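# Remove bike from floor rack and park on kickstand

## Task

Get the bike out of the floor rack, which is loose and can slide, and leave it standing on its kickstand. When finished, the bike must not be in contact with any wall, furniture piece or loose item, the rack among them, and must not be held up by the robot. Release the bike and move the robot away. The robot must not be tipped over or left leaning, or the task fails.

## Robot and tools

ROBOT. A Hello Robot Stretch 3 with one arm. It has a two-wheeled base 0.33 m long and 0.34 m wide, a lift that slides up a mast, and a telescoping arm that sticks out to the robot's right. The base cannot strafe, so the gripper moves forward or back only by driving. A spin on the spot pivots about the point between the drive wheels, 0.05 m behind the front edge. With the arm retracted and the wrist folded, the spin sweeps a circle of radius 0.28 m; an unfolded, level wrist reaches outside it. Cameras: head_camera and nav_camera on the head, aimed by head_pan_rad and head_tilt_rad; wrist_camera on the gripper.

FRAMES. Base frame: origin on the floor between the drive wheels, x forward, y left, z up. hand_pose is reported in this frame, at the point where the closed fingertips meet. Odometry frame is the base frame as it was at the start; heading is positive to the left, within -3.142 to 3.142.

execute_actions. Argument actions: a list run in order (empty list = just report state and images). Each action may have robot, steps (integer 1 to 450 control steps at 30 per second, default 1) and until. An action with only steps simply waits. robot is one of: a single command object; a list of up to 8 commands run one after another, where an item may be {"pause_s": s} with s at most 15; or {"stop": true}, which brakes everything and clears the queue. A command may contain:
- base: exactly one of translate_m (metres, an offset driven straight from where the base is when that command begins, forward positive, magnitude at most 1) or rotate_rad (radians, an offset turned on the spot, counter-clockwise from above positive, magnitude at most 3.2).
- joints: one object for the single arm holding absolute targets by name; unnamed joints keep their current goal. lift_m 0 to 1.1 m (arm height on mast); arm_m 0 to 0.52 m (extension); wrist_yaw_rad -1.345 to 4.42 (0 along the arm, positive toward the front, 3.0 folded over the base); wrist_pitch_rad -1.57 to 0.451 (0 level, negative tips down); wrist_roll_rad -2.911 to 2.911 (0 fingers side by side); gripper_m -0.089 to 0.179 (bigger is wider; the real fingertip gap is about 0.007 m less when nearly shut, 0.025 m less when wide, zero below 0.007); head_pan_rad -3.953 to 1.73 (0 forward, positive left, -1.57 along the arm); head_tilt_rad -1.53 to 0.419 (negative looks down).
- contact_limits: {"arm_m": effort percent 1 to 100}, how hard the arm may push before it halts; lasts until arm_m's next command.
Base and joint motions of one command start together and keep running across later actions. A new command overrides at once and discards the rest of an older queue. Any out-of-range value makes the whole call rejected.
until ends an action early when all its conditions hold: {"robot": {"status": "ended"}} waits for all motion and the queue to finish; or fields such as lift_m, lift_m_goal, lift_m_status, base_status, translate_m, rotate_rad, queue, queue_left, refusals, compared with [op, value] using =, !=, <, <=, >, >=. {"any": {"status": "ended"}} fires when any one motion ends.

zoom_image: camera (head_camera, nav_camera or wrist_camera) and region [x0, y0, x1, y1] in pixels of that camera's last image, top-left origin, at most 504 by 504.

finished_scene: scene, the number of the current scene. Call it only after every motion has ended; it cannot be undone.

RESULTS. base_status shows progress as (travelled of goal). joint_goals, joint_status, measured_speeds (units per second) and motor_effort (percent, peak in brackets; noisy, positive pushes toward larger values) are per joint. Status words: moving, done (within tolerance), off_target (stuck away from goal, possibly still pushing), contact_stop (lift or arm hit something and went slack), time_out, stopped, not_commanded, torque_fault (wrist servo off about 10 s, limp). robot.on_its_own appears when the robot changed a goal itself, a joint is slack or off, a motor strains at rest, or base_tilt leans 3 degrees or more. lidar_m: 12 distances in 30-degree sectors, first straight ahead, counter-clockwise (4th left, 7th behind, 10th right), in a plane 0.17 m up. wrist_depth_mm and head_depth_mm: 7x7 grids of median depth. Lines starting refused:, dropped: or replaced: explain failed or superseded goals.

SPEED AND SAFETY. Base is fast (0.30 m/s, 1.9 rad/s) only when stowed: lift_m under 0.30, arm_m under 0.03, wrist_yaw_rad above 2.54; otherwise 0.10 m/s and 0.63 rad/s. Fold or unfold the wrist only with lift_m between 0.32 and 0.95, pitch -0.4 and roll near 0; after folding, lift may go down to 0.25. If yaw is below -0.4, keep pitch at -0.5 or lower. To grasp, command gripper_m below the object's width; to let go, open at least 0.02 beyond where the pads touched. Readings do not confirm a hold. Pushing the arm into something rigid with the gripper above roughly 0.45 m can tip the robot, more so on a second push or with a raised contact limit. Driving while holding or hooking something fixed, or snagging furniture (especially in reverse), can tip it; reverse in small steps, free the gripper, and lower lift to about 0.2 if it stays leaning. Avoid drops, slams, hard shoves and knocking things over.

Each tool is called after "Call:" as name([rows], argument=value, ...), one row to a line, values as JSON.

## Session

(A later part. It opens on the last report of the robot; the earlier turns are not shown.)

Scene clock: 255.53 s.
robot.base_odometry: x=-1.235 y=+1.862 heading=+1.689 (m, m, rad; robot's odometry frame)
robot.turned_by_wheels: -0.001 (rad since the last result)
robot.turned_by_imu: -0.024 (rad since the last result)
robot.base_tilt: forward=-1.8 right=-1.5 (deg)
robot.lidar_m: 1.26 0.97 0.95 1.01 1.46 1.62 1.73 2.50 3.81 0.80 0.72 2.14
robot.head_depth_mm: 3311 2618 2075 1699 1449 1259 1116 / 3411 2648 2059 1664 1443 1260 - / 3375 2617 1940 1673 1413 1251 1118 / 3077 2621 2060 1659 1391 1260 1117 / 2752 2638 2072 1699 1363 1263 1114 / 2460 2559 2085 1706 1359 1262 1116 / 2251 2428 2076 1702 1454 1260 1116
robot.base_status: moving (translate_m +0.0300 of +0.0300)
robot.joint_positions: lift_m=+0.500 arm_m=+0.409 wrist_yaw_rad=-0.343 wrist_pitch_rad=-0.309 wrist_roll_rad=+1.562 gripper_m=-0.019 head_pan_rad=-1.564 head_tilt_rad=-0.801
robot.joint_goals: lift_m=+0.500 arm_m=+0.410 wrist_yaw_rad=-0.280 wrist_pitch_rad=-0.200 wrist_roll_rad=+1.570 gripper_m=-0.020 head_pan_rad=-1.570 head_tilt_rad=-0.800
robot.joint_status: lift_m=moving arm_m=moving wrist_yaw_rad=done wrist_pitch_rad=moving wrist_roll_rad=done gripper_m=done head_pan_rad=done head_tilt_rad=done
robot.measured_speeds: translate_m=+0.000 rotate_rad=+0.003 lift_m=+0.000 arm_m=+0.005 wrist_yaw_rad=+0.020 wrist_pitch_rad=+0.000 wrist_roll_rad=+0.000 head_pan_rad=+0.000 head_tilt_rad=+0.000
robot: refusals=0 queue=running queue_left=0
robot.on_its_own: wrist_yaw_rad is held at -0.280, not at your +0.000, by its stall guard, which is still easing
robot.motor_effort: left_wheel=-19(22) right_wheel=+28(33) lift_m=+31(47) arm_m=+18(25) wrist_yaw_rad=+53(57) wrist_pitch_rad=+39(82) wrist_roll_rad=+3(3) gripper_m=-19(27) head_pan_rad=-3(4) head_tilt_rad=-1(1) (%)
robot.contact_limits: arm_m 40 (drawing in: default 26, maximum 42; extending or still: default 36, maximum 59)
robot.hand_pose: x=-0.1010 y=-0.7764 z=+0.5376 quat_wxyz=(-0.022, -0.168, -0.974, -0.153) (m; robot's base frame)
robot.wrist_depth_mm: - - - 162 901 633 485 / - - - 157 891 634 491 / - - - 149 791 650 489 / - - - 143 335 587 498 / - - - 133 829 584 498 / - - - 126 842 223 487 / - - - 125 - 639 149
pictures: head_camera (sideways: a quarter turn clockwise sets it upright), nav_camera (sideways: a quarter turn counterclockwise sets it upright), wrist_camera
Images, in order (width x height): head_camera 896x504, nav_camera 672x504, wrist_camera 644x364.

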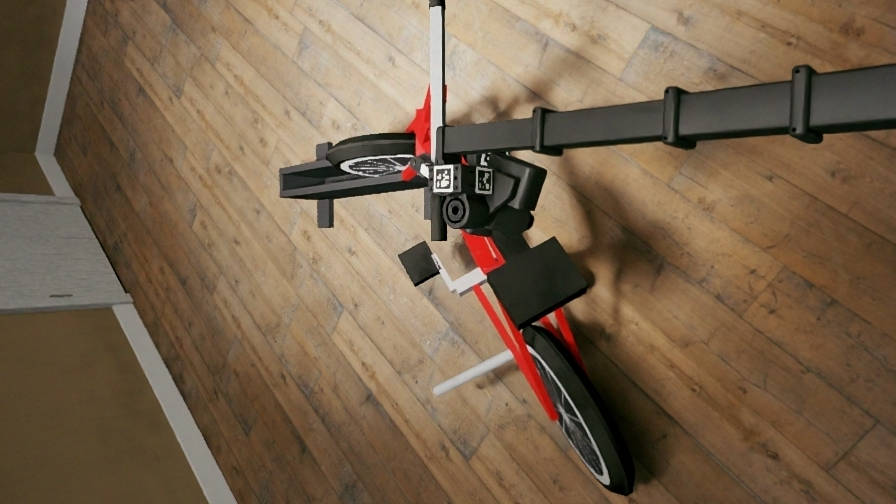

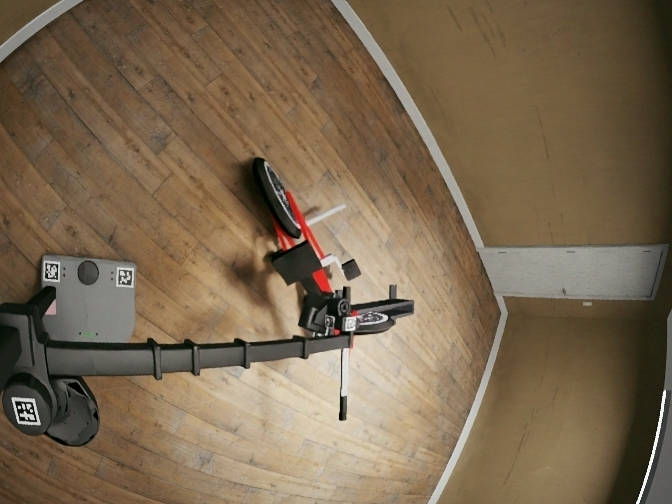

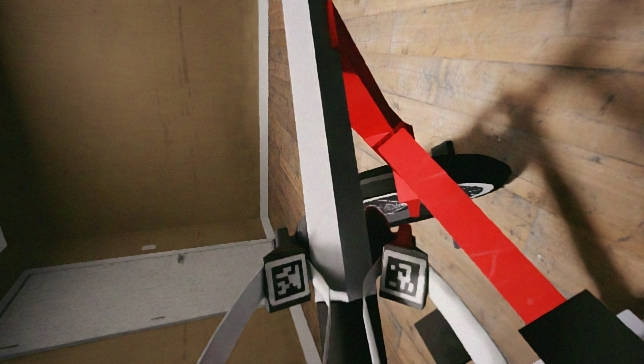

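Call:
execute_actions([
  {"robot":{"joints":{"wrist_yaw_rad":-0.34,"wrist_pitch_rad":-0.31,"gripper_m":0.04,"arm_m":0.39}},"steps":45},
])

Scene clock: 257.27 s.
robot.base_odometry: x=-1.235 y=+1.862 heading=+1.688 (m, m, rad; robot's odometry frame)
robot.turned_by_wheels: +0.000 (rad since the last result)
robot.turned_by_imu: -0.021 (rad since the last result)
robot.base_tilt: forward=-1.9 right=-0.8 (deg)
robot.lidar_m: 1.28 0.97 0.95 1.00 1.43 1.63 1.72 2.44 3.80 0.78 0.67 2.14
robot.head_depth_mm: 3266 2623 2067 1698 1441 1256 1116 / 3410 2629 2056 1619 1452 1271 - / 3399 2619 1942 1616 1416 1252 1113 / 3124 2631 2072 1667 1103 1258 1117 / 2842 2653 2067 1706 1363 1258 1115 / 2510 2601 2074 1709 1278 1262 1115 / 2283 2445 2063 1713 1451 1237 1120
robot.base_status: moving (translate_m +0.0300 of +0.0300)
robot.joint_positions: lift_m=+0.500 arm_m=+0.390 wrist_yaw_rad=-0.398 wrist_pitch_rad=-0.420 wrist_roll_rad=+1.552 gripper_m=+0.040 head_pan_rad=-1.564 head_tilt_rad=-0.801
robot.joint_goals: lift_m=+0.500 arm_m=+0.390 wrist_yaw_rad=-0.340 wrist_pitch_rad=-0.310 wrist_roll_rad=+1.570 gripper_m=+0.040 head_pan_rad=-1.570 head_tilt_rad=-0.800
robot.joint_status: lift_m=moving arm_m=moving wrist_yaw_rad=moving wrist_pitch_rad=moving wrist_roll_rad=done gripper_m=moving head_pan_rad=done head_tilt_rad=done
robot.measured_speeds: translate_m=+0.001 rotate_rad=-0.002 lift_m=+0.000 arm_m=+0.000 wrist_yaw_rad=+0.000 wrist_pitch_rad=+0.000 wrist_roll_rad=+0.000 head_pan_rad=+0.000 head_tilt_rad=+0.000
robot: refusals=0 queue=running queue_left=0
robot.motor_effort: left_wheel=-29(50) right_wheel=+42(54) lift_m=+39(40) arm_m=+0(18) wrist_yaw_rad=+50(64) wrist_pitch_rad=+39(41) wrist_roll_rad=+8(8) gripper_m=-15(79) head_pan_rad=-3(5) head_tilt_rad=+1(0) (%)
robot.hand_pose: x=-0.1083 y=-0.7414 z=+0.5116 quat_wxyz=(-0.032, -0.192, -0.959, -0.207) (m; robot's base frame)
robot.wrist_depth_mm: - - - 984 767 576 445 / - - - 189 774 572 455 / - - - - 801 582 457 / - - - - 303 588 459 / - - - 586 139 575 464 / - - - - 128 188 437 / - - - - 123 419 164
pictures: head_camera (sideways: a quarter turn clockwise sets it upright), nav_camera (sideways: a quarter turn counterclockwise sets it upright), wrist_camera
Images, in order (width x height): head_camera 896x504, nav_camera 672x504, wrist_camera 644x364.

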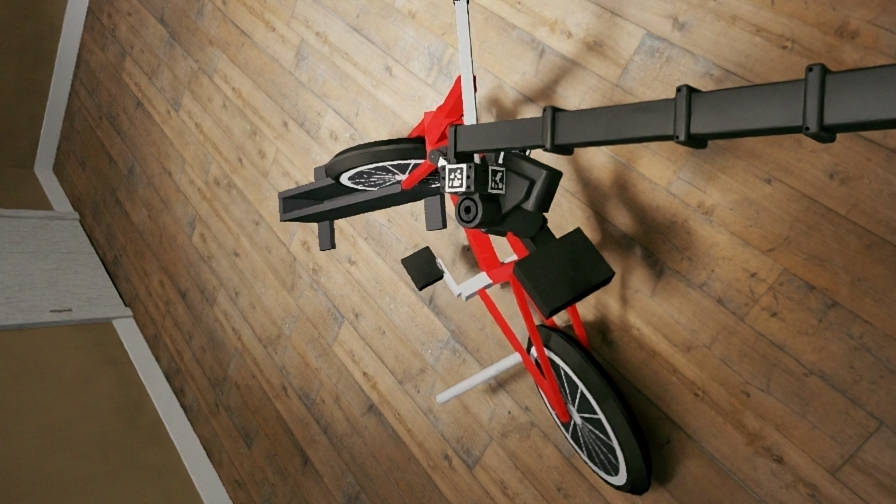

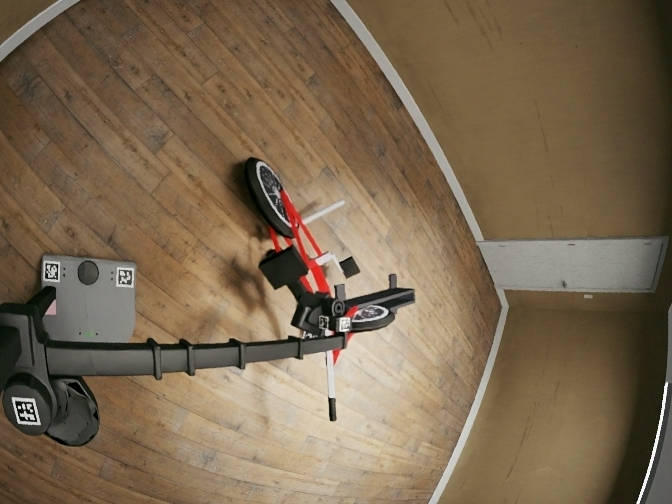

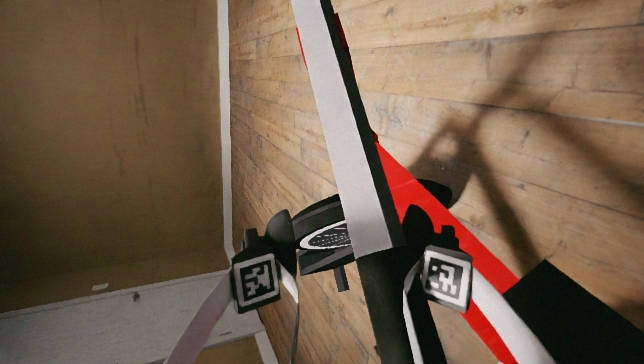

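Call:
execute_actions([
  {"robot":{"base":{"translate_m":0.07},"joints":{"wrist_yaw_rad":-0.5,"wrist_pitch_rad":-0.4,"arm_m":0.45},"contact_limits":{"arm_m":40}},"steps":50},
])

Scene clock: 259.10 s.
robot.base_odometry: x=-1.244 y=+1.931 heading=+1.688 (m, m, rad; robot's odometry frame)
robot.turned_by_wheels: +0.000 (rad since the last result)
robot.turned_by_imu: -0.065 (rad since the last result)
robot.base_tilt: forward=-3.1 right=-1.5 (deg)
robot.lidar_m: 1.31 0.95 0.91 0.95 1.28 1.68 1.74 2.36 3.85 0.70 0.63 2.09
robot.head_depth_mm: 3272 2654 2071 1661 1453 1261 1116 / 3424 2627 2076 1624 1474 1288 - / 3524 2646 2013 1434 1420 1263 1116 / 3278 2655 2008 1586 1068 1261 1118 / 2964 2645 2076 1709 1359 1259 1118 / 2623 2654 2074 1708 1292 1257 1117 / 2323 2471 2081 1705 1458 1238 1115
robot.base_status: moving (translate_m +0.0700 of +0.0700)
robot.joint_positions: lift_m=+0.500 arm_m=+0.449 wrist_yaw_rad=-0.578 wrist_pitch_rad=-0.515 wrist_roll_rad=+1.536 gripper_m=+0.040 head_pan_rad=-1.564 head_tilt_rad=-0.799
robot.joint_goals: lift_m=+0.500 arm_m=+0.450 wrist_yaw_rad=-0.500 wrist_pitch_rad=-0.400 wrist_roll_rad=+1.570 gripper_m=+0.040 head_pan_rad=-1.570 head_tilt_rad=-0.800
robot.joint_status: lift_m=done arm_m=moving wrist_yaw_rad=moving wrist_pitch_rad=moving wrist_roll_rad=done gripper_m=moving head_pan_rad=done head_tilt_rad=done
robot.measured_speeds: translate_m=+0.000 rotate_rad=+0.003 lift_m=+0.000 arm_m=+0.000 wrist_yaw_rad=+0.020 wrist_pitch_rad=+0.000 wrist_roll_rad=+0.000 head_pan_rad=+0.000 head_tilt_rad=+0.000
robot: refusals=0 queue=running queue_left=0
robot.motor_effort: left_wheel=-27(55) right_wheel=+47(73) lift_m=+33(42) arm_m=+17(26) wrist_yaw_rad=+69(78) wrist_pitch_rad=+41(49) wrist_roll_rad=+14(15) gripper_m=-11(16) head_pan_rad=-3(4) head_tilt_rad=-1(0) (%)
robot.contact_limits: arm_m 40 (drawing in: default 26, maximum 42; extending or still: default 36, maximum 59)
robot.hand_pose: x=-0.1368 y=-0.7702 z=+0.4912 quat_wxyz=(-0.056, -0.272, -0.928, -0.249) (m; robot's base frame)
robot.wrist_depth_mm: - - - - 707 535 433 / - - - 905 711 535 435 / - - - 275 717 554 442 / - - - 163 713 555 444 / - - - 519 138 558 452 / - - - 570 121 182 166 / - - - - 111 395 149
pictures: head_camera (sideways: a quarter turn clockwise sets it upright), nav_camera (sideways: a quarter turn counterclockwise sets it upright), wrist_camera
replaced: robot.wrist_yaw_rad: its motion had ended off_target
replaced: robot.wrist_pitch_rad: its motion had ended off_target
Images, in order (width x height): head_camera 896x504, nav_camera 672x504, wrist_camera 644x364.

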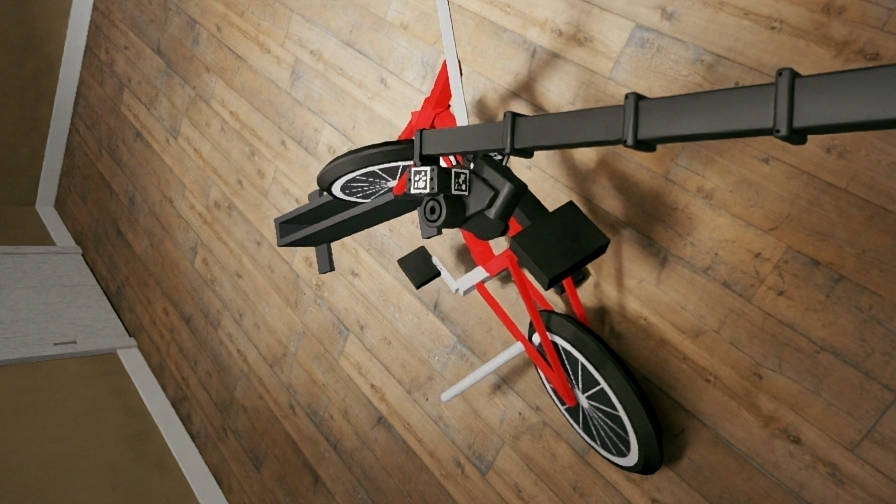

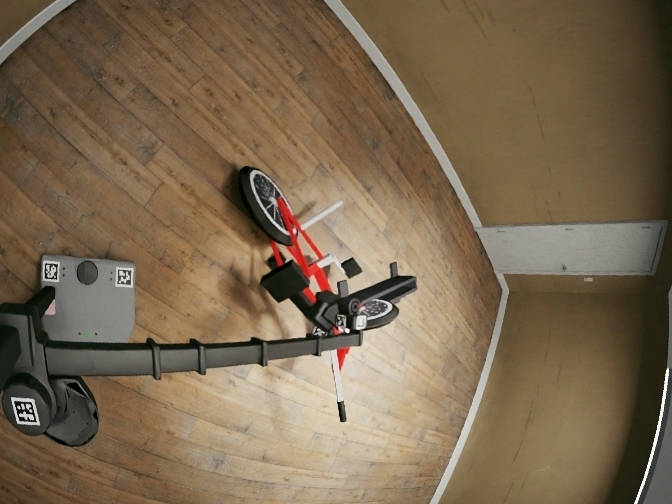

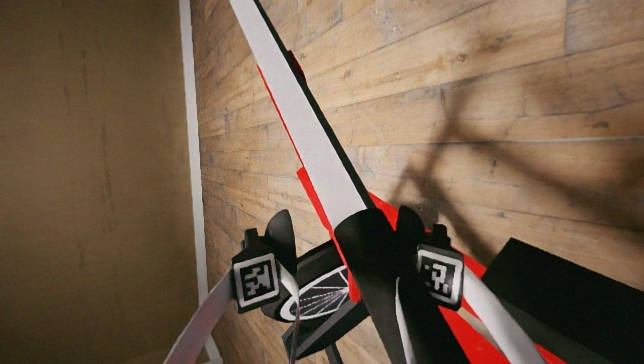

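Call:
execute_actions([
  {"robot":{"base":{"translate_m":-0.12},"joints":{"wrist_yaw_rad":-0.3,"arm_m":0.36,"gripper_m":-0.02}},"steps":55},
  {"robot":{"joints":{"lift_m":0.35,"arm_m":0.24}},"steps":50},
  {"robot":{"joints":{"lift_m":0.22,"arm_m":0.17}},"steps":50},
])

Scene clock: 264.50 s.
robot.base_odometry: x=-1.229 y=+1.812 heading=+1.689 (m, m, rad; robot's odometry frame)
robot.turned_by_wheels: +0.001 (rad since the last result)
robot.turned_by_imu: -0.004 (rad since the last result)
robot.base_tilt: forward=-2.5 right=-1.3 (deg)
robot.lidar_m: 1.40 1.01 0.97 1.01 1.36 1.58 1.64 2.21 0.54 0.46 0.45 2.19
robot.head_depth_mm: 3233 2639 2081 1706 1450 1235 1116 / 3361 2650 2073 1625 1420 1218 1116 / 3464 2634 2072 1432 1363 1262 1098 / 3449 2655 2021 1647 1416 1196 1122 / 3103 2640 2074 1710 1368 1236 1122 / 2739 2646 2076 1705 1248 1235 1115 / 2463 2541 2073 1711 1260 1196 1120
robot.base_status: done (translate_m -0.1200 of -0.1200)
robot.joint_positions: lift_m=+0.220 arm_m=+0.170 wrist_yaw_rad=-0.319 wrist_pitch_rad=-0.508 wrist_roll_rad=+1.573 gripper_m=-0.019 head_pan_rad=-1.564 head_tilt_rad=-0.799
robot.joint_goals: lift_m=+0.220 arm_m=+0.170 wrist_yaw_rad=-0.300 wrist_pitch_rad=-0.400 wrist_roll_rad=+1.570 gripper_m=-0.020 head_pan_rad=-1.570 head_tilt_rad=-0.800
robot.joint_status: lift_m=moving arm_m=moving wrist_yaw_rad=moving wrist_pitch_rad=moving wrist_roll_rad=done gripper_m=done head_pan_rad=done head_tilt_rad=done
robot.measured_speeds: translate_m=+0.000 rotate_rad=+0.000 lift_m=+0.000 arm_m=+0.000 wrist_yaw_rad=+0.000 wrist_pitch_rad=+0.000 wrist_roll_rad=+0.000 head_pan_rad=+0.000 head_tilt_rad=+0.000
robot: refusals=0 queue=running queue_left=0
robot.motor_effort: left_wheel=-6(39) right_wheel=+12(50) lift_m=+39(55) arm_m=-1(17) wrist_yaw_rad=+17(79) wrist_pitch_rad=+39(69) wrist_roll_rad=-1(15) gripper_m=-21(99) head_pan_rad=-4(3) head_tilt_rad=-1(1) (%)
robot.hand_pose: x=-0.0880 y=-0.5164 z=+0.2124 quat_wxyz=(-0.040, -0.154, -0.955, -0.248) (m; robot's base frame)
robot.wrist_depth_mm: - - 949 224 352 269 219 / - - - 235 361 276 222 / - - - 297 366 280 224 / - 471 419 289 375 285 229 / - 600 497 135 351 287 231 / - - 960 124 219 296 234 / - - 672 122 209 287 238
pictures: head_camera (sideways: a quarter turn clockwise sets it upright), nav_camera (sideways: a quarter turn counterclockwise sets it upright), wrist_camera
Images, in order (width x height): head_camera 896x504, nav_camera 672x504, wrist_camera 644x364.

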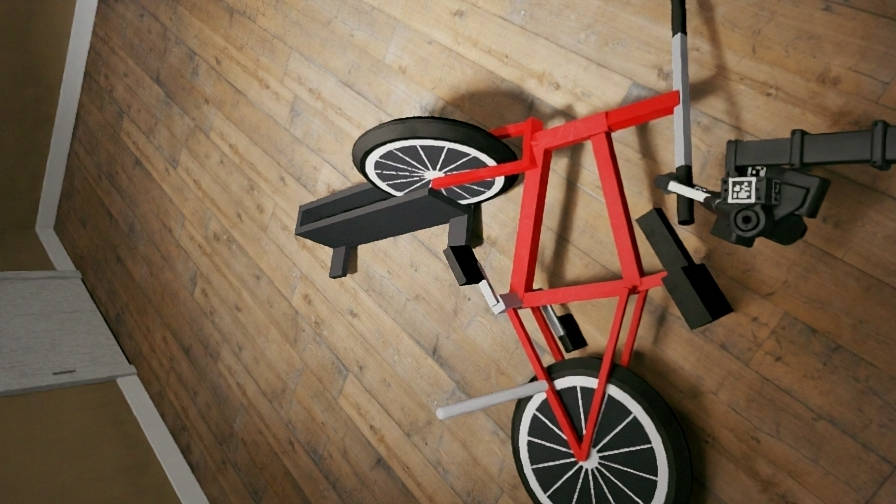

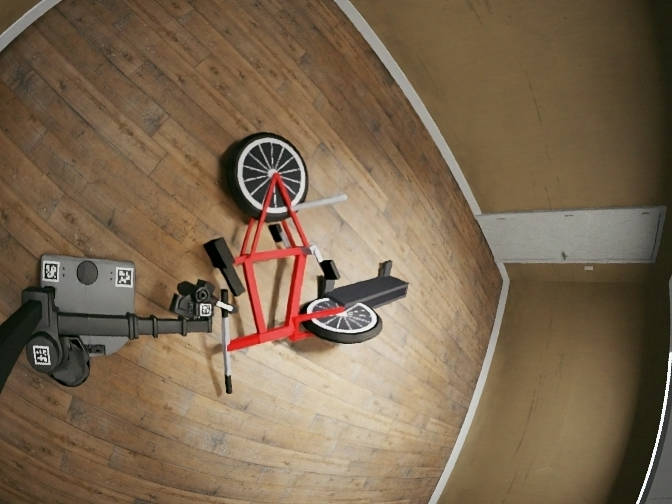

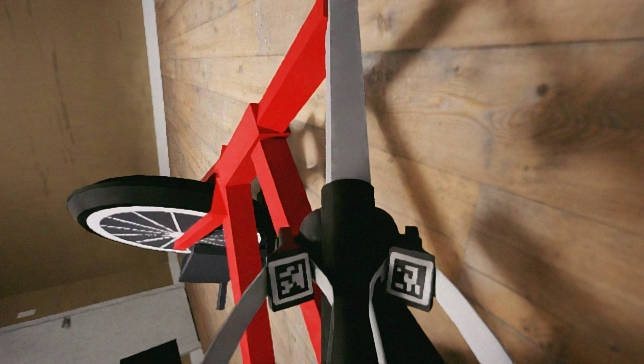

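Call:
execute_actions([
  {"robot":{"joints":{"lift_m":0.13,"arm_m":0.15}},"steps":45},
  {"robot":{"joints":{"gripper_m":0.07}},"steps":40},
  {"robot":{"joints":{"arm_m":0.02,"wrist_yaw_rad":0,"head_tilt_rad":-1.0}},"steps":90,"until":{"robot":{"status":"ended"}}},
])

Scene clock: 269.50 s.
robot.base_odometry: x=-1.229 y=+1.812 heading=+1.690 (m, m, rad; robot's odometry frame)
robot.turned_by_wheels: +0.000 (rad since the last result)
robot.turned_by_imu: +0.000 (rad since the last result)
robot.base_tilt: forward=-2.4 right=-1.3 (deg)
robot.lidar_m: 1.40 1.01 0.97 1.01 1.36 1.58 1.63 2.21 3.77 0.45 0.62 2.18
robot.head_depth_mm: 2291 1931 1675 1473 1313 1187 1083 / 2293 1938 1300 1432 1301 1187 - / 2290 1894 1455 1429 1314 1224 - / 2300 1908 1672 1434 1278 1209 - / 2295 1954 1678 1403 1298 1194 1088 / 2313 1937 1684 1270 1304 1193 1089 / 2303 1957 1678 1277 1288 1196 1089
robot.base_status: done (translate_m -0.1200 of -0.1200)
robot.joint_positions: lift_m=+0.144 arm_m=+0.020 wrist_yaw_rad=-0.001 wrist_pitch_rad=-0.415 wrist_roll_rad=+1.573 gripper_m=+0.070 head_pan_rad=-1.564 head_tilt_rad=-0.987
robot.joint_goals: lift_m=+0.144 arm_m=+0.020 wrist_yaw_rad=+0.000 wrist_pitch_rad=-0.400 wrist_roll_rad=+1.570 gripper_m=+0.070 head_pan_rad=-1.570 head_tilt_rad=-1.000
robot.joint_status: lift_m=contact_stop arm_m=done wrist_yaw_rad=done wrist_pitch_rad=off_target wrist_roll_rad=done gripper_m=done head_pan_rad=done head_tilt_rad=done
robot.measured_speeds: translate_m=+0.000 rotate_rad=+0.000 lift_m=+0.000 arm_m=+0.000 wrist_yaw_rad=+0.000 wrist_pitch_rad=+0.000 wrist_roll_rad=+0.000 head_pan_rad=+0.000 head_tilt_rad=+0.000
robot: refusals=0 queue=done queue_left=0
robot.on_its_own: lift_m is slack since a contact_stop, until your next command for it (your +0.130 is given up)
robot.motor_effort: left_wheel=+1(6) right_wheel=+0(19) lift_m=+30(41) arm_m=-4(19) wrist_yaw_rad=+1(18) wrist_pitch_rad=+5(42) wrist_roll_rad=-1(1) gripper_m=+0(81) head_pan_rad=-4(3) head_tilt_rad=-4(16) (%)
robot.hand_pose: x=-0.0218 y=-0.3900 z=+0.1575 quat_wxyz=(-0.001, -0.001, -0.979, -0.206) (m; robot's base frame)
robot.wrist_depth_mm: - - 437 382 303 222 175 / - 555 458 418 307 225 177 / - - 520 436 316 228 180 / - - 535 410 323 232 181 / - - 551 316 312 237 185 / - - 542 293 321 235 188 / - - 515 265 308 235 190
pictures: head_camera (sideways: a quarter turn clockwise sets it upright), nav_camera (sideways: a quarter turn counterclockwise sets it upright), wrist_camera
Images, in order (width x height): head_camera 896x504, nav_camera 672x504, wrist_camera 644x364.

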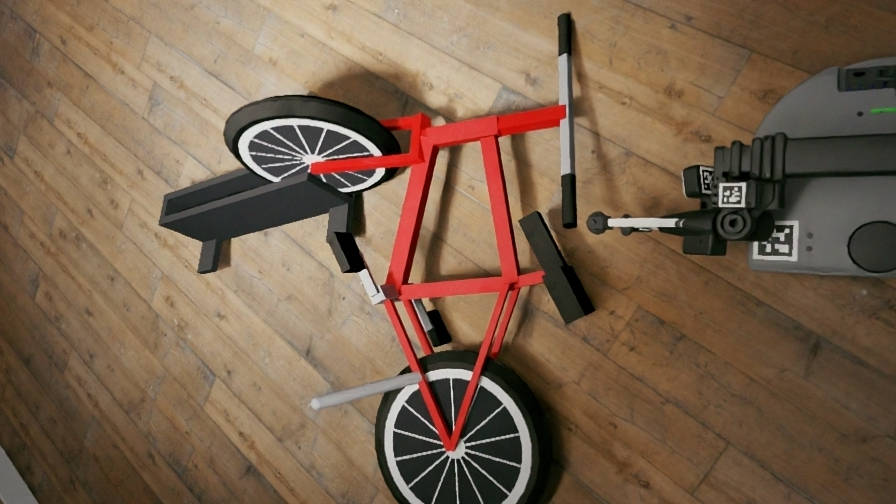

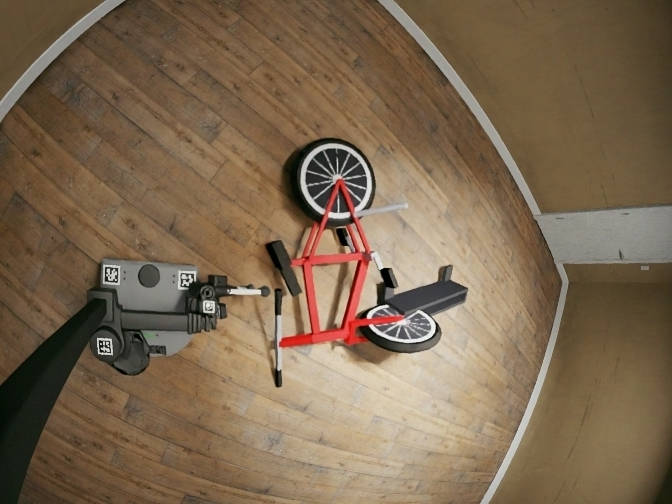

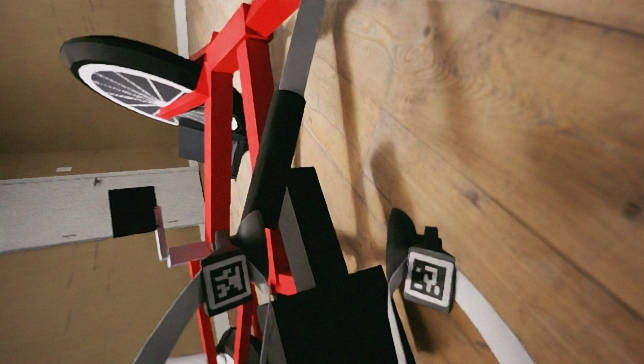

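Call:
execute_actions([
  {"robot":[{"base":{"rotate_rad":0.3},"joints":{"arm_m":0.06,"gripper_m":0.08}},{"base":{"translate_m":-0.085},"joints":{"lift_m":0.08}},{"joints":{"arm_m":0.12}}],"steps":300,"until":{"robot":{"status":"ended"}}},
])

Scene clock: 274.33 s.
robot.base_odometry: x=-1.195 y=+1.734 heading=+1.990 (m, m, rad; robot's odometry frame)
robot.turned_by_wheels: +0.300 (rad since the last result)
robot.turned_by_imu: +0.300 (rad since the last result)
robot.base_tilt: forward=-2.5 right=-1.3 (deg)
robot.lidar_m: 1.18 1.03 1.03 1.21 1.52 1.52 1.79 3.17 0.76 0.50 0.76 2.01
robot.head_depth_mm: 2282 1935 1283 1400 1315 1186 1083 / 2284 1927 1551 1405 1256 1190 - / 2291 1941 1670 1451 1273 - - / 2288 1935 1684 1397 1273 1181 - / 2313 1937 1676 1306 1316 1194 1087 / 2247 1944 1680 1304 1320 1193 1087 / 2166 1943 1672 1433 1322 1195 1091
robot.base_status: done (translate_m -0.0850 of -0.0850)
robot.joint_positions: lift_m=+0.080 arm_m=+0.120 wrist_yaw_rad=-0.001 wrist_pitch_rad=-0.414 wrist_roll_rad=+1.573 gripper_m=+0.080 head_pan_rad=-1.564 head_tilt_rad=-0.988
robot.joint_goals: lift_m=+0.080 arm_m=+0.120 wrist_yaw_rad=+0.000 wrist_pitch_rad=-0.400 wrist_roll_rad=+1.570 gripper_m=+0.080 head_pan_rad=-1.570 head_tilt_rad=-1.000
robot.joint_status: lift_m=done arm_m=done wrist_yaw_rad=done wrist_pitch_rad=off_target wrist_roll_rad=done gripper_m=done head_pan_rad=done head_tilt_rad=done
robot.measured_speeds: translate_m=+0.000 rotate_rad=+0.000 lift_m=+0.000 arm_m=+0.000 wrist_yaw_rad=+0.000 wrist_pitch_rad=+0.000 wrist_roll_rad=+0.000 head_pan_rad=+0.000 head_tilt_rad=+0.000
robot: refusals=0 queue=done queue_left=0
robot.motor_effort: left_wheel=-3(8) right_wheel=+3(7) lift_m=+27(30) arm_m=+6(6) wrist_yaw_rad=+1(1) wrist_pitch_rad=+5(5) wrist_roll_rad=-1(1) gripper_m=+0(47) head_pan_rad=-4(4) head_tilt_rad=-4(4) (%)
robot.hand_pose: x=-0.0217 y=-0.4893 z=+0.0934 quat_wxyz=(-0.001, -0.001, -0.979, -0.206) (m; robot's base frame)
robot.wrist_depth_mm: - 61 203 336 217 158 125 / 388 62 160 300 218 161 126 / 379 64 163 285 224 163 128 / - 66 221 176 228 166 130 / - - 230 172 221 169 131 / - - 160 169 194 165 133 / - - 140 166 209 183 135
pictures: head_camera (sideways: a quarter turn clockwise sets it upright), nav_camera (sideways: a quarter turn counterclockwise sets it upright), wrist_camera
Images, in order (width x height): head_camera 896x504, nav_camera 672x504, wrist_camera 644x364.

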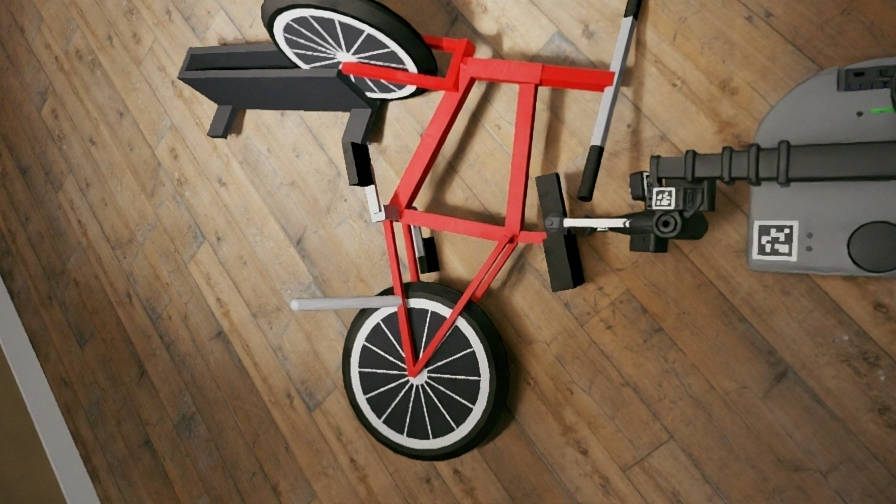

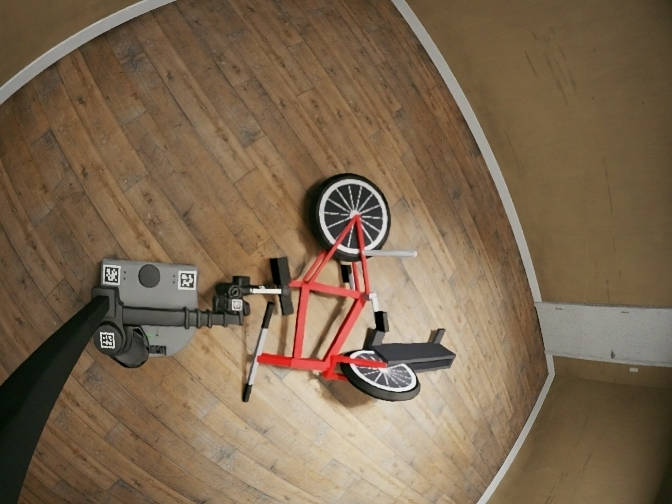

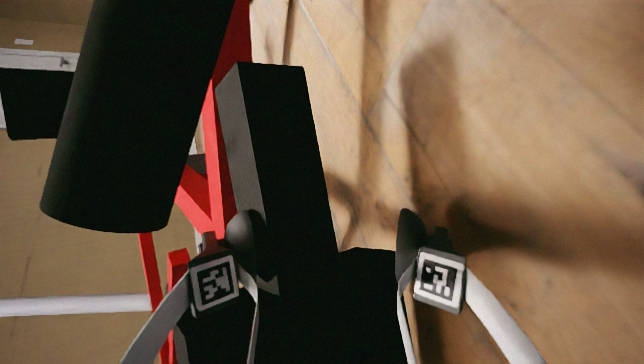

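Call:
execute_actions([
  {"robot":{"joints":{"arm_m":0.05,"lift_m":0.1}},"steps":40},
  {"robot":{"base":{"translate_m":-0.02},"joints":{"wrist_roll_rad":-1.57}},"steps":120,"until":{"robot":{"status":"ended"}}},
  {"robot":{"joints":{"arm_m":0.175,"lift_m":0.092}},"steps":90,"until":{"robot":{"status":"ended"}}},
])

Scene clock: 280.07 s.
robot.base_odometry: x=-1.187 y=+1.716 heading=+1.990 (m, m, rad; robot's odometry frame)
robot.turned_by_wheels: +0.000 (rad since the last result)
robot.turned_by_imu: +0.000 (rad since the last result)
robot.base_tilt: forward=-2.5 right=-1.3 (deg)
robot.lidar_m: 1.20 1.05 1.04 1.23 1.51 1.51 1.77 3.14 0.75 0.42 0.76 2.03
robot.head_depth_mm: 2293 1931 1260 1424 1309 1191 1086 / 2279 1939 1505 1402 1256 1192 - / 2281 1944 1667 1450 1260 1190 - / 2307 1943 1680 1378 1262 1194 - / 2305 1931 1679 1305 1320 1192 1090 / 2250 1944 1679 1296 1321 1193 1087 / 2176 1934 1682 1409 1324 1192 1090
robot.base_status: done (translate_m -0.0200 of -0.0200)
robot.joint_positions: lift_m=+0.092 arm_m=+0.175 wrist_yaw_rad=-0.001 wrist_pitch_rad=-0.419 wrist_roll_rad=-1.566 gripper_m=+0.080 head_pan_rad=-1.564 head_tilt_rad=-0.988
robot.joint_goals: lift_m=+0.092 arm_m=+0.175 wrist_yaw_rad=+0.000 wrist_pitch_rad=-0.400 wrist_roll_rad=-1.570 gripper_m=+0.080 head_pan_rad=-1.570 head_tilt_rad=-1.000
robot.joint_status: lift_m=done arm_m=done wrist_yaw_rad=done wrist_pitch_rad=off_target wrist_roll_rad=done gripper_m=done head_pan_rad=done head_tilt_rad=done
robot.measured_speeds: translate_m=+0.000 rotate_rad=+0.000 lift_m=+0.000 arm_m=+0.000 wrist_yaw_rad=+0.000 wrist_pitch_rad=+0.000 wrist_roll_rad=+0.000 head_pan_rad=+0.000 head_tilt_rad=+0.000
robot: refusals=0 queue=done queue_left=0
robot.motor_effort: left_wheel=-2(8) right_wheel=+4(5) lift_m=+27(34) arm_m=+5(7) wrist_yaw_rad=+2(3) wrist_pitch_rad=+6(10) wrist_roll_rad=-2(4) gripper_m=+0(3) head_pan_rad=-5(4) head_tilt_rad=-4(5) (%)
robot.hand_pose: x=-0.0216 y=-0.5440 z=+0.1047 quat_wxyz=(+0.978, +0.208, -0.002, -0.001) (m; robot's base frame)
robot.wrist_depth_mm: 142 111 87 72 64 328 - / 142 124 95 77 68 - - / 142 140 105 83 72 - - / 144 168 116 90 76 381 - / 145 176 125 114 191 - 355 / 146 178 134 123 190 - - / 148 171 237 133 339 572 -
pictures: head_camera (sideways: a quarter turn clockwise sets it upright), nav_camera (sideways: a quarter turn counterclockwise sets it upright), wrist_camera
Images, in order (width x height): head_camera 896x504, nav_camera 672x504, wrist_camera 644x364.

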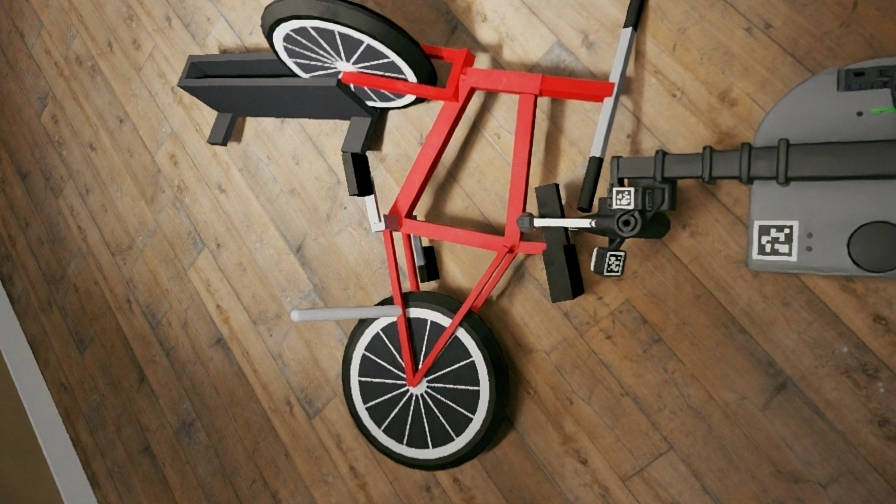

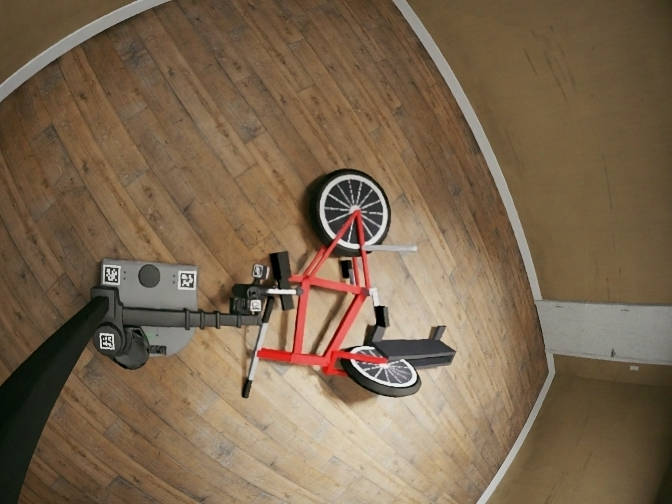

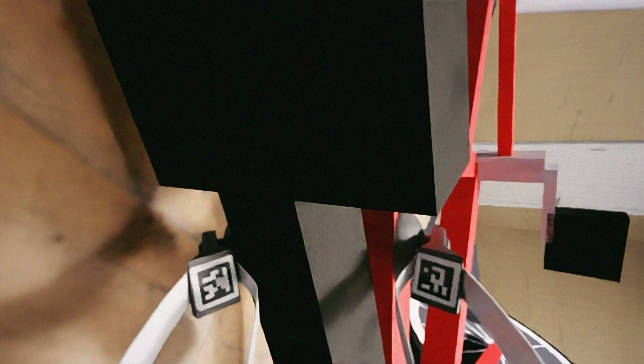

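Call:
execute_actions([
  {"robot":{"joints":{"gripper_m":0.03}},"steps":25},
  {"robot":{"joints":{"lift_m":0.22,"arm_m":0.19}},"steps":50,"until":{"robot":{"status":"ended"}}},
  {"robot":{"joints":{"lift_m":0.32,"arm_m":0.25}},"steps":45,"until":{"robot":{"status":"ended"}}},
])

Scene clock: 284.30 s.
robot.base_odometry: x=-1.187 y=+1.716 heading=+1.990 (m, m, rad; robot's odometry frame)
robot.turned_by_wheels: +0.000 (rad since the last result)
robot.turned_by_imu: +0.000 (rad since the last result)
robot.base_tilt: forward=-2.3 right=-1.3 (deg)
robot.lidar_m: 1.20 1.05 1.05 1.23 1.51 1.51 1.77 3.13 0.78 0.46 0.81 2.03
robot.head_depth_mm: 2286 1889 1272 1414 1315 1189 1088 / 2277 1944 1529 1318 1277 1186 - / 2293 1938 1685 1444 1286 1208 - / 2296 1930 1682 1417 1277 1191 - / 2281 1939 1637 1336 1320 1193 1089 / 2242 1938 1676 1332 1318 1192 1090 / 2170 1943 1680 1457 1324 1194 1090
robot.base_status: done (translate_m -0.0200 of -0.0200)
robot.joint_positions: lift_m=+0.136 arm_m=+0.249 wrist_yaw_rad=+0.003 wrist_pitch_rad=-0.577 wrist_roll_rad=-1.569 gripper_m=+0.031 head_pan_rad=-1.564 head_tilt_rad=-0.988
robot.joint_goals: lift_m=+0.136 arm_m=+0.250 wrist_yaw_rad=+0.000 wrist_pitch_rad=-0.400 wrist_roll_rad=-1.570 gripper_m=+0.030 head_pan_rad=-1.570 head_tilt_rad=-1.000
robot.joint_status: lift_m=contact_stop arm_m=done wrist_yaw_rad=done wrist_pitch_rad=off_target wrist_roll_rad=done gripper_m=moving head_pan_rad=done head_tilt_rad=done
robot.measured_speeds: translate_m=+0.000 rotate_rad=+0.000 lift_m=-0.004 arm_m=+0.000 wrist_yaw_rad=+0.000 wrist_pitch_rad=+0.000 wrist_roll_rad=+0.000 head_pan_rad=+0.000 head_tilt_rad=+0.000
robot: refusals=0 queue=dropped queue_left=0
robot.on_its_own: lift_m is slack since a contact_stop, until your next command for it (your +0.320 is given up)
robot.motor_effort: left_wheel=-1(6) right_wheel=-1(10) lift_m=+35(60) arm_m=+14(19) wrist_yaw_rad=-2(9) wrist_pitch_rad=+63(70) wrist_roll_rad=+0(2) gripper_m=-21(87) head_pan_rad=-3(4) head_tilt_rad=-5(5) (%)
robot.hand_pose: x=-0.0206 y=-0.5955 z=+0.1148 quat_wxyz=(+0.959, +0.285, +0.000, +0.001) (m; robot's base frame)
robot.wrist_depth_mm: 154 115 77 64 254 291 - / 156 132 84 67 88 313 - / 157 168 94 70 90 - - / 159 182 106 74 192 341 - / 161 191 113 127 709 - - / 162 186 121 132 606 620 331 / 165 202 227 134 196 527 -
pictures: head_camera (sideways: a quarter turn clockwise sets it upright), nav_camera (sideways: a quarter turn counterclockwise sets it upright), wrist_camera
replaced: robot.lift_m: its motion had ended contact_stop
Images, in order (width x height): head_camera 896x504, nav_camera 672x504, wrist_camera 644x364.

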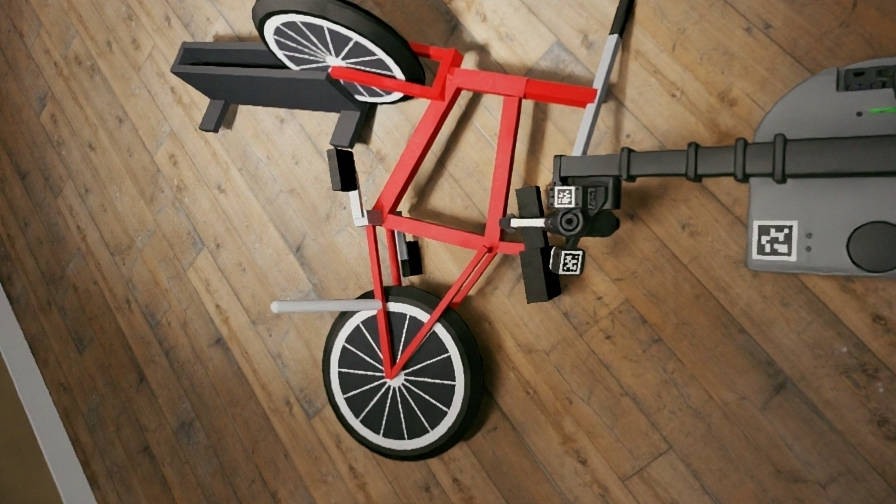

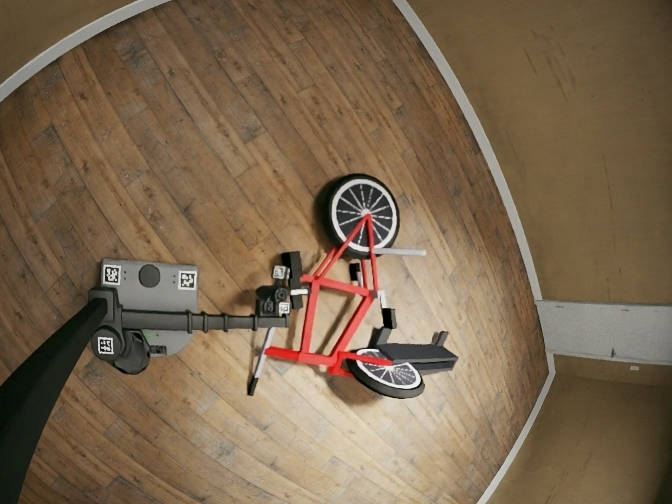

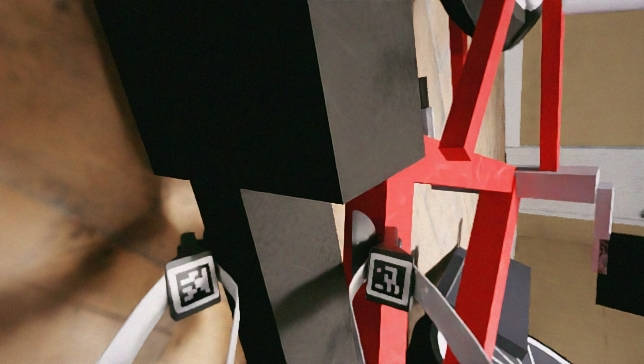

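Call:
execute_actions([
  {"robot":{"joints":{"gripper_m":0.12,"wrist_pitch_rad":-0.58}},"steps":30},
  {"robot":{"joints":{"arm_m":0.12}},"steps":60},
  {"robot":{"joints":{"lift_m":0.4,"wrist_pitch_rad":-0.4}},"steps":120,"until":{"robot":{"status":"ended"}}},
])

Scene clock: 291.20 s.
robot.base_odometry: x=-1.187 y=+1.716 heading=+1.990 (m, m, rad; robot's odometry frame)
robot.turned_by_wheels: +0.000 (rad since the last result)
robot.turned_by_imu: -0.001 (rad since the last result)
robot.base_tilt: forward=-2.4 right=-1.3 (deg)
robot.lidar_m: 1.20 1.05 1.05 1.23 1.51 1.51 1.77 3.16 0.78 0.46 0.82 2.03
robot.head_depth_mm: 2268 1886 1274 1418 1312 1185 1086 / 2275 1935 1534 1312 1277 1207 - / 2288 1935 1674 1451 1338 1190 - / 2282 1942 1677 1404 1268 1190 - / 2277 1938 1639 1332 1314 1191 1086 / 2239 1942 1669 1339 1317 1190 1090 / 2183 1951 1686 1455 1321 1192 1088
robot.base_status: done (translate_m -0.0200 of -0.0200)
robot.joint_positions: lift_m=+0.400 arm_m=+0.120 wrist_yaw_rad=+0.002 wrist_pitch_rad=-0.418 wrist_roll_rad=-1.568 gripper_m=+0.120 head_pan_rad=-1.564 head_tilt_rad=-0.988
robot.joint_goals: lift_m=+0.400 arm_m=+0.120 wrist_yaw_rad=+0.000 wrist_pitch_rad=-0.400 wrist_roll_rad=-1.570 gripper_m=+0.120 head_pan_rad=-1.570 head_tilt_rad=-1.000
robot.joint_status: lift_m=done arm_m=done wrist_yaw_rad=done wrist_pitch_rad=done wrist_roll_rad=done gripper_m=done head_pan_rad=done head_tilt_rad=done
robot.measured_speeds: translate_m=+0.000 rotate_rad=+0.000 lift_m=+0.000 arm_m=+0.000 wrist_yaw_rad=+0.000 wrist_pitch_rad=+0.000 wrist_roll_rad=+0.000 head_pan_rad=+0.000 head_tilt_rad=+0.000
robot: refusals=0 queue=done queue_left=0
robot.motor_effort: left_wheel=-1(4) right_wheel=+2(13) lift_m=+33(35) arm_m=-4(14) wrist_yaw_rad=-1(10) wrist_pitch_rad=+6(63) wrist_roll_rad=-1(1) gripper_m=+2(93) head_pan_rad=-4(4) head_tilt_rad=-4(4) (%)
robot.hand_pose: x=-0.0208 y=-0.4897 z=+0.4125 quat_wxyz=(+0.978, +0.208, -0.001, +0.001) (m; robot's base frame)
robot.wrist_depth_mm: 376 484 443 629 - - - / 281 486 560 581 - - - / 332 375 602 - - - - / 375 395 638 588 - - - / 369 371 688 855 - - - / 317 463 589 731 - - - / 324 446 520 585 669 - -
pictures: head_camera (sideways: a quarter turn clockwise sets it upright), nav_camera (sideways: a quarter turn counterclockwise sets it upright), wrist_camera
Images, in order (width x height): head_camera 896x504, nav_camera 672x504, wrist_camera 644x364.

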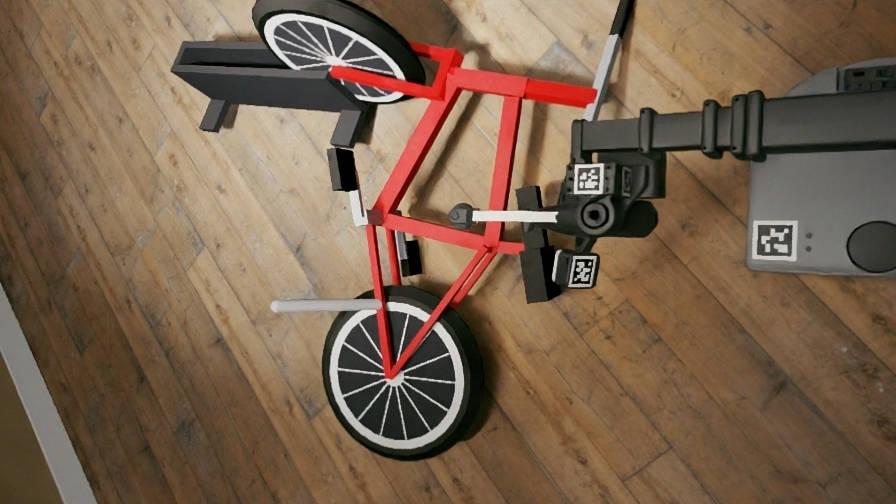

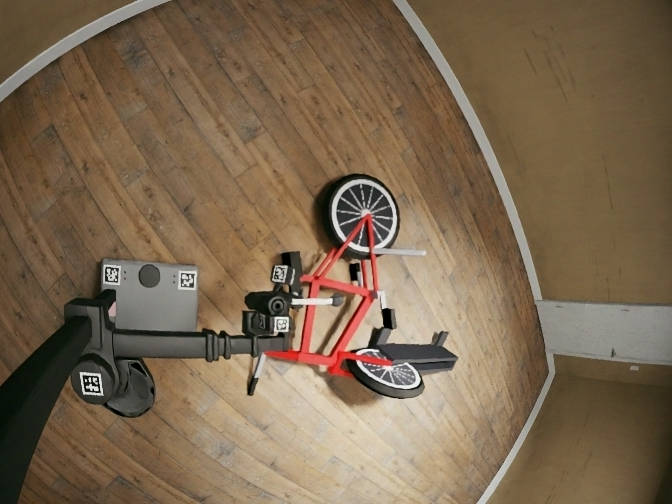

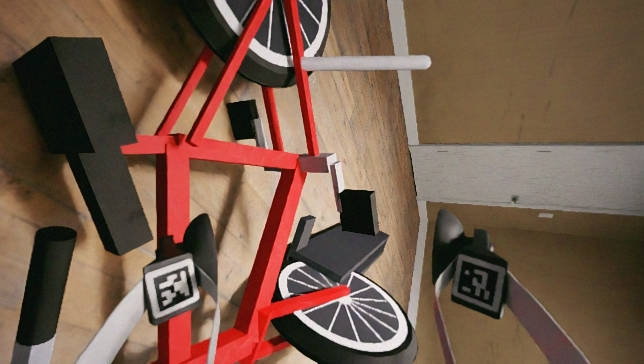

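Call:
execute_actions([
  {"robot":[{"joints":{"lift_m":0.5,"arm_m":0.06,"wrist_roll_rad":0}},{"base":{"translate_m":-0.21},"joints":{"gripper_m":0.1}},{"joints":{"lift_m":0.2,"wrist_pitch_rad":-0.6}}],"steps":400,"until":{"robot":{"status":"ended"}}},
])

Scene clock: 302.27 s.
robot.base_odometry: x=-1.101 y=+1.524 heading=+1.990 (m, m, rad; robot's odometry frame)
robot.turned_by_wheels: +0.000 (rad since the last result)
robot.turned_by_imu: -0.001 (rad since the last result)
robot.base_tilt: forward=-2.3 right=-1.2 (deg)
robot.lidar_m: 1.37 1.20 1.20 1.41 1.37 1.36 1.60 2.84 3.57 0.47 0.48 2.34
robot.head_depth_mm: 2284 1926 1667 1474 1315 1188 1083 / 2292 1930 1582 1477 1316 1190 - / 2298 1948 1501 1327 1284 1224 - / 2286 1944 1660 1450 1314 1191 - / 2306 1942 1680 1418 1275 1192 1089 / 2303 1954 1644 1409 1299 1191 1087 / 2238 1946 1680 1336 1316 1197 1088
robot.base_status: done (translate_m -0.2100 of -0.2100)
robot.joint_positions: lift_m=+0.200 arm_m=+0.060 wrist_yaw_rad=+0.001 wrist_pitch_rad=-0.610 wrist_roll_rad=-0.008 gripper_m=+0.100 head_pan_rad=-1.564 head_tilt_rad=-0.988
robot.joint_goals: lift_m=+0.200 arm_m=+0.060 wrist_yaw_rad=+0.000 wrist_pitch_rad=-0.600 wrist_roll_rad=+0.000 gripper_m=+0.100 head_pan_rad=-1.570 head_tilt_rad=-1.000
robot.joint_status: lift_m=done arm_m=done wrist_yaw_rad=done wrist_pitch_rad=done wrist_roll_rad=done gripper_m=done head_pan_rad=done head_tilt_rad=done
robot.measured_speeds: translate_m=+0.000 rotate_rad=+0.000 lift_m=+0.000 arm_m=+0.000 wrist_yaw_rad=+0.000 wrist_pitch_rad=+0.000 wrist_roll_rad=+0.000 head_pan_rad=+0.000 head_tilt_rad=+0.000
robot: refusals=0 queue=done queue_left=0
robot.motor_effort: left_wheel=-1(7) right_wheel=+3(3) lift_m=+27(34) arm_m=-4(4) wrist_yaw_rad=-1(1) wrist_pitch_rad=+3(6) wrist_roll_rad=+3(7) gripper_m=+0(74) head_pan_rad=-5(4) head_tilt_rad=-4(4) (%)
robot.hand_pose: x=-0.0213 y=-0.4016 z=+0.1723 quat_wxyz=(+0.677, +0.214, -0.671, -0.211) (m; robot's base frame)
robot.wrist_depth_mm: 436 520 540 419 461 815 793 / 451 379 636 634 605 623 618 / 308 312 483 481 491 514 503 / 302 216 425 417 432 427 423 / 364 376 234 244 371 370 370 / 331 327 325 326 311 329 323 / 295 295 293 291 289 290 286
pictures: head_camera (sideways: a quarter turn clockwise sets it upright), nav_camera (sideways: a quarter turn counterclockwise sets it upright), wrist_camera
Images, in order (width x height): head_camera 896x504, nav_camera 672x504, wrist_camera 644x364.

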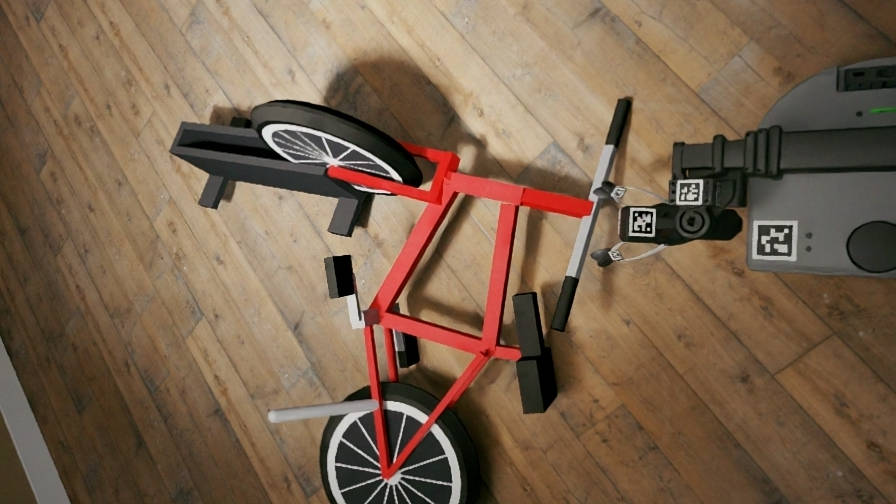

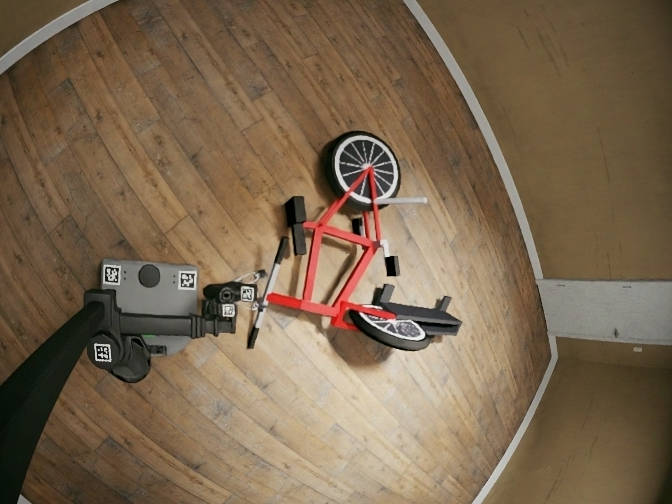

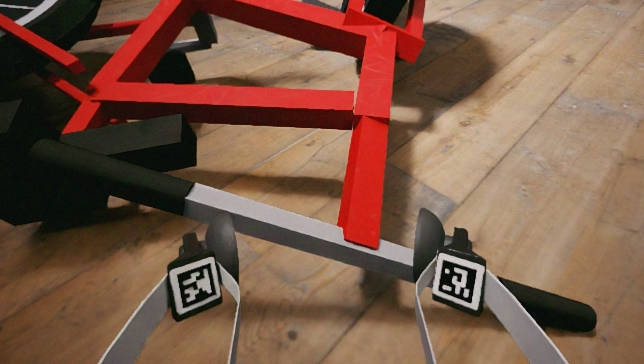

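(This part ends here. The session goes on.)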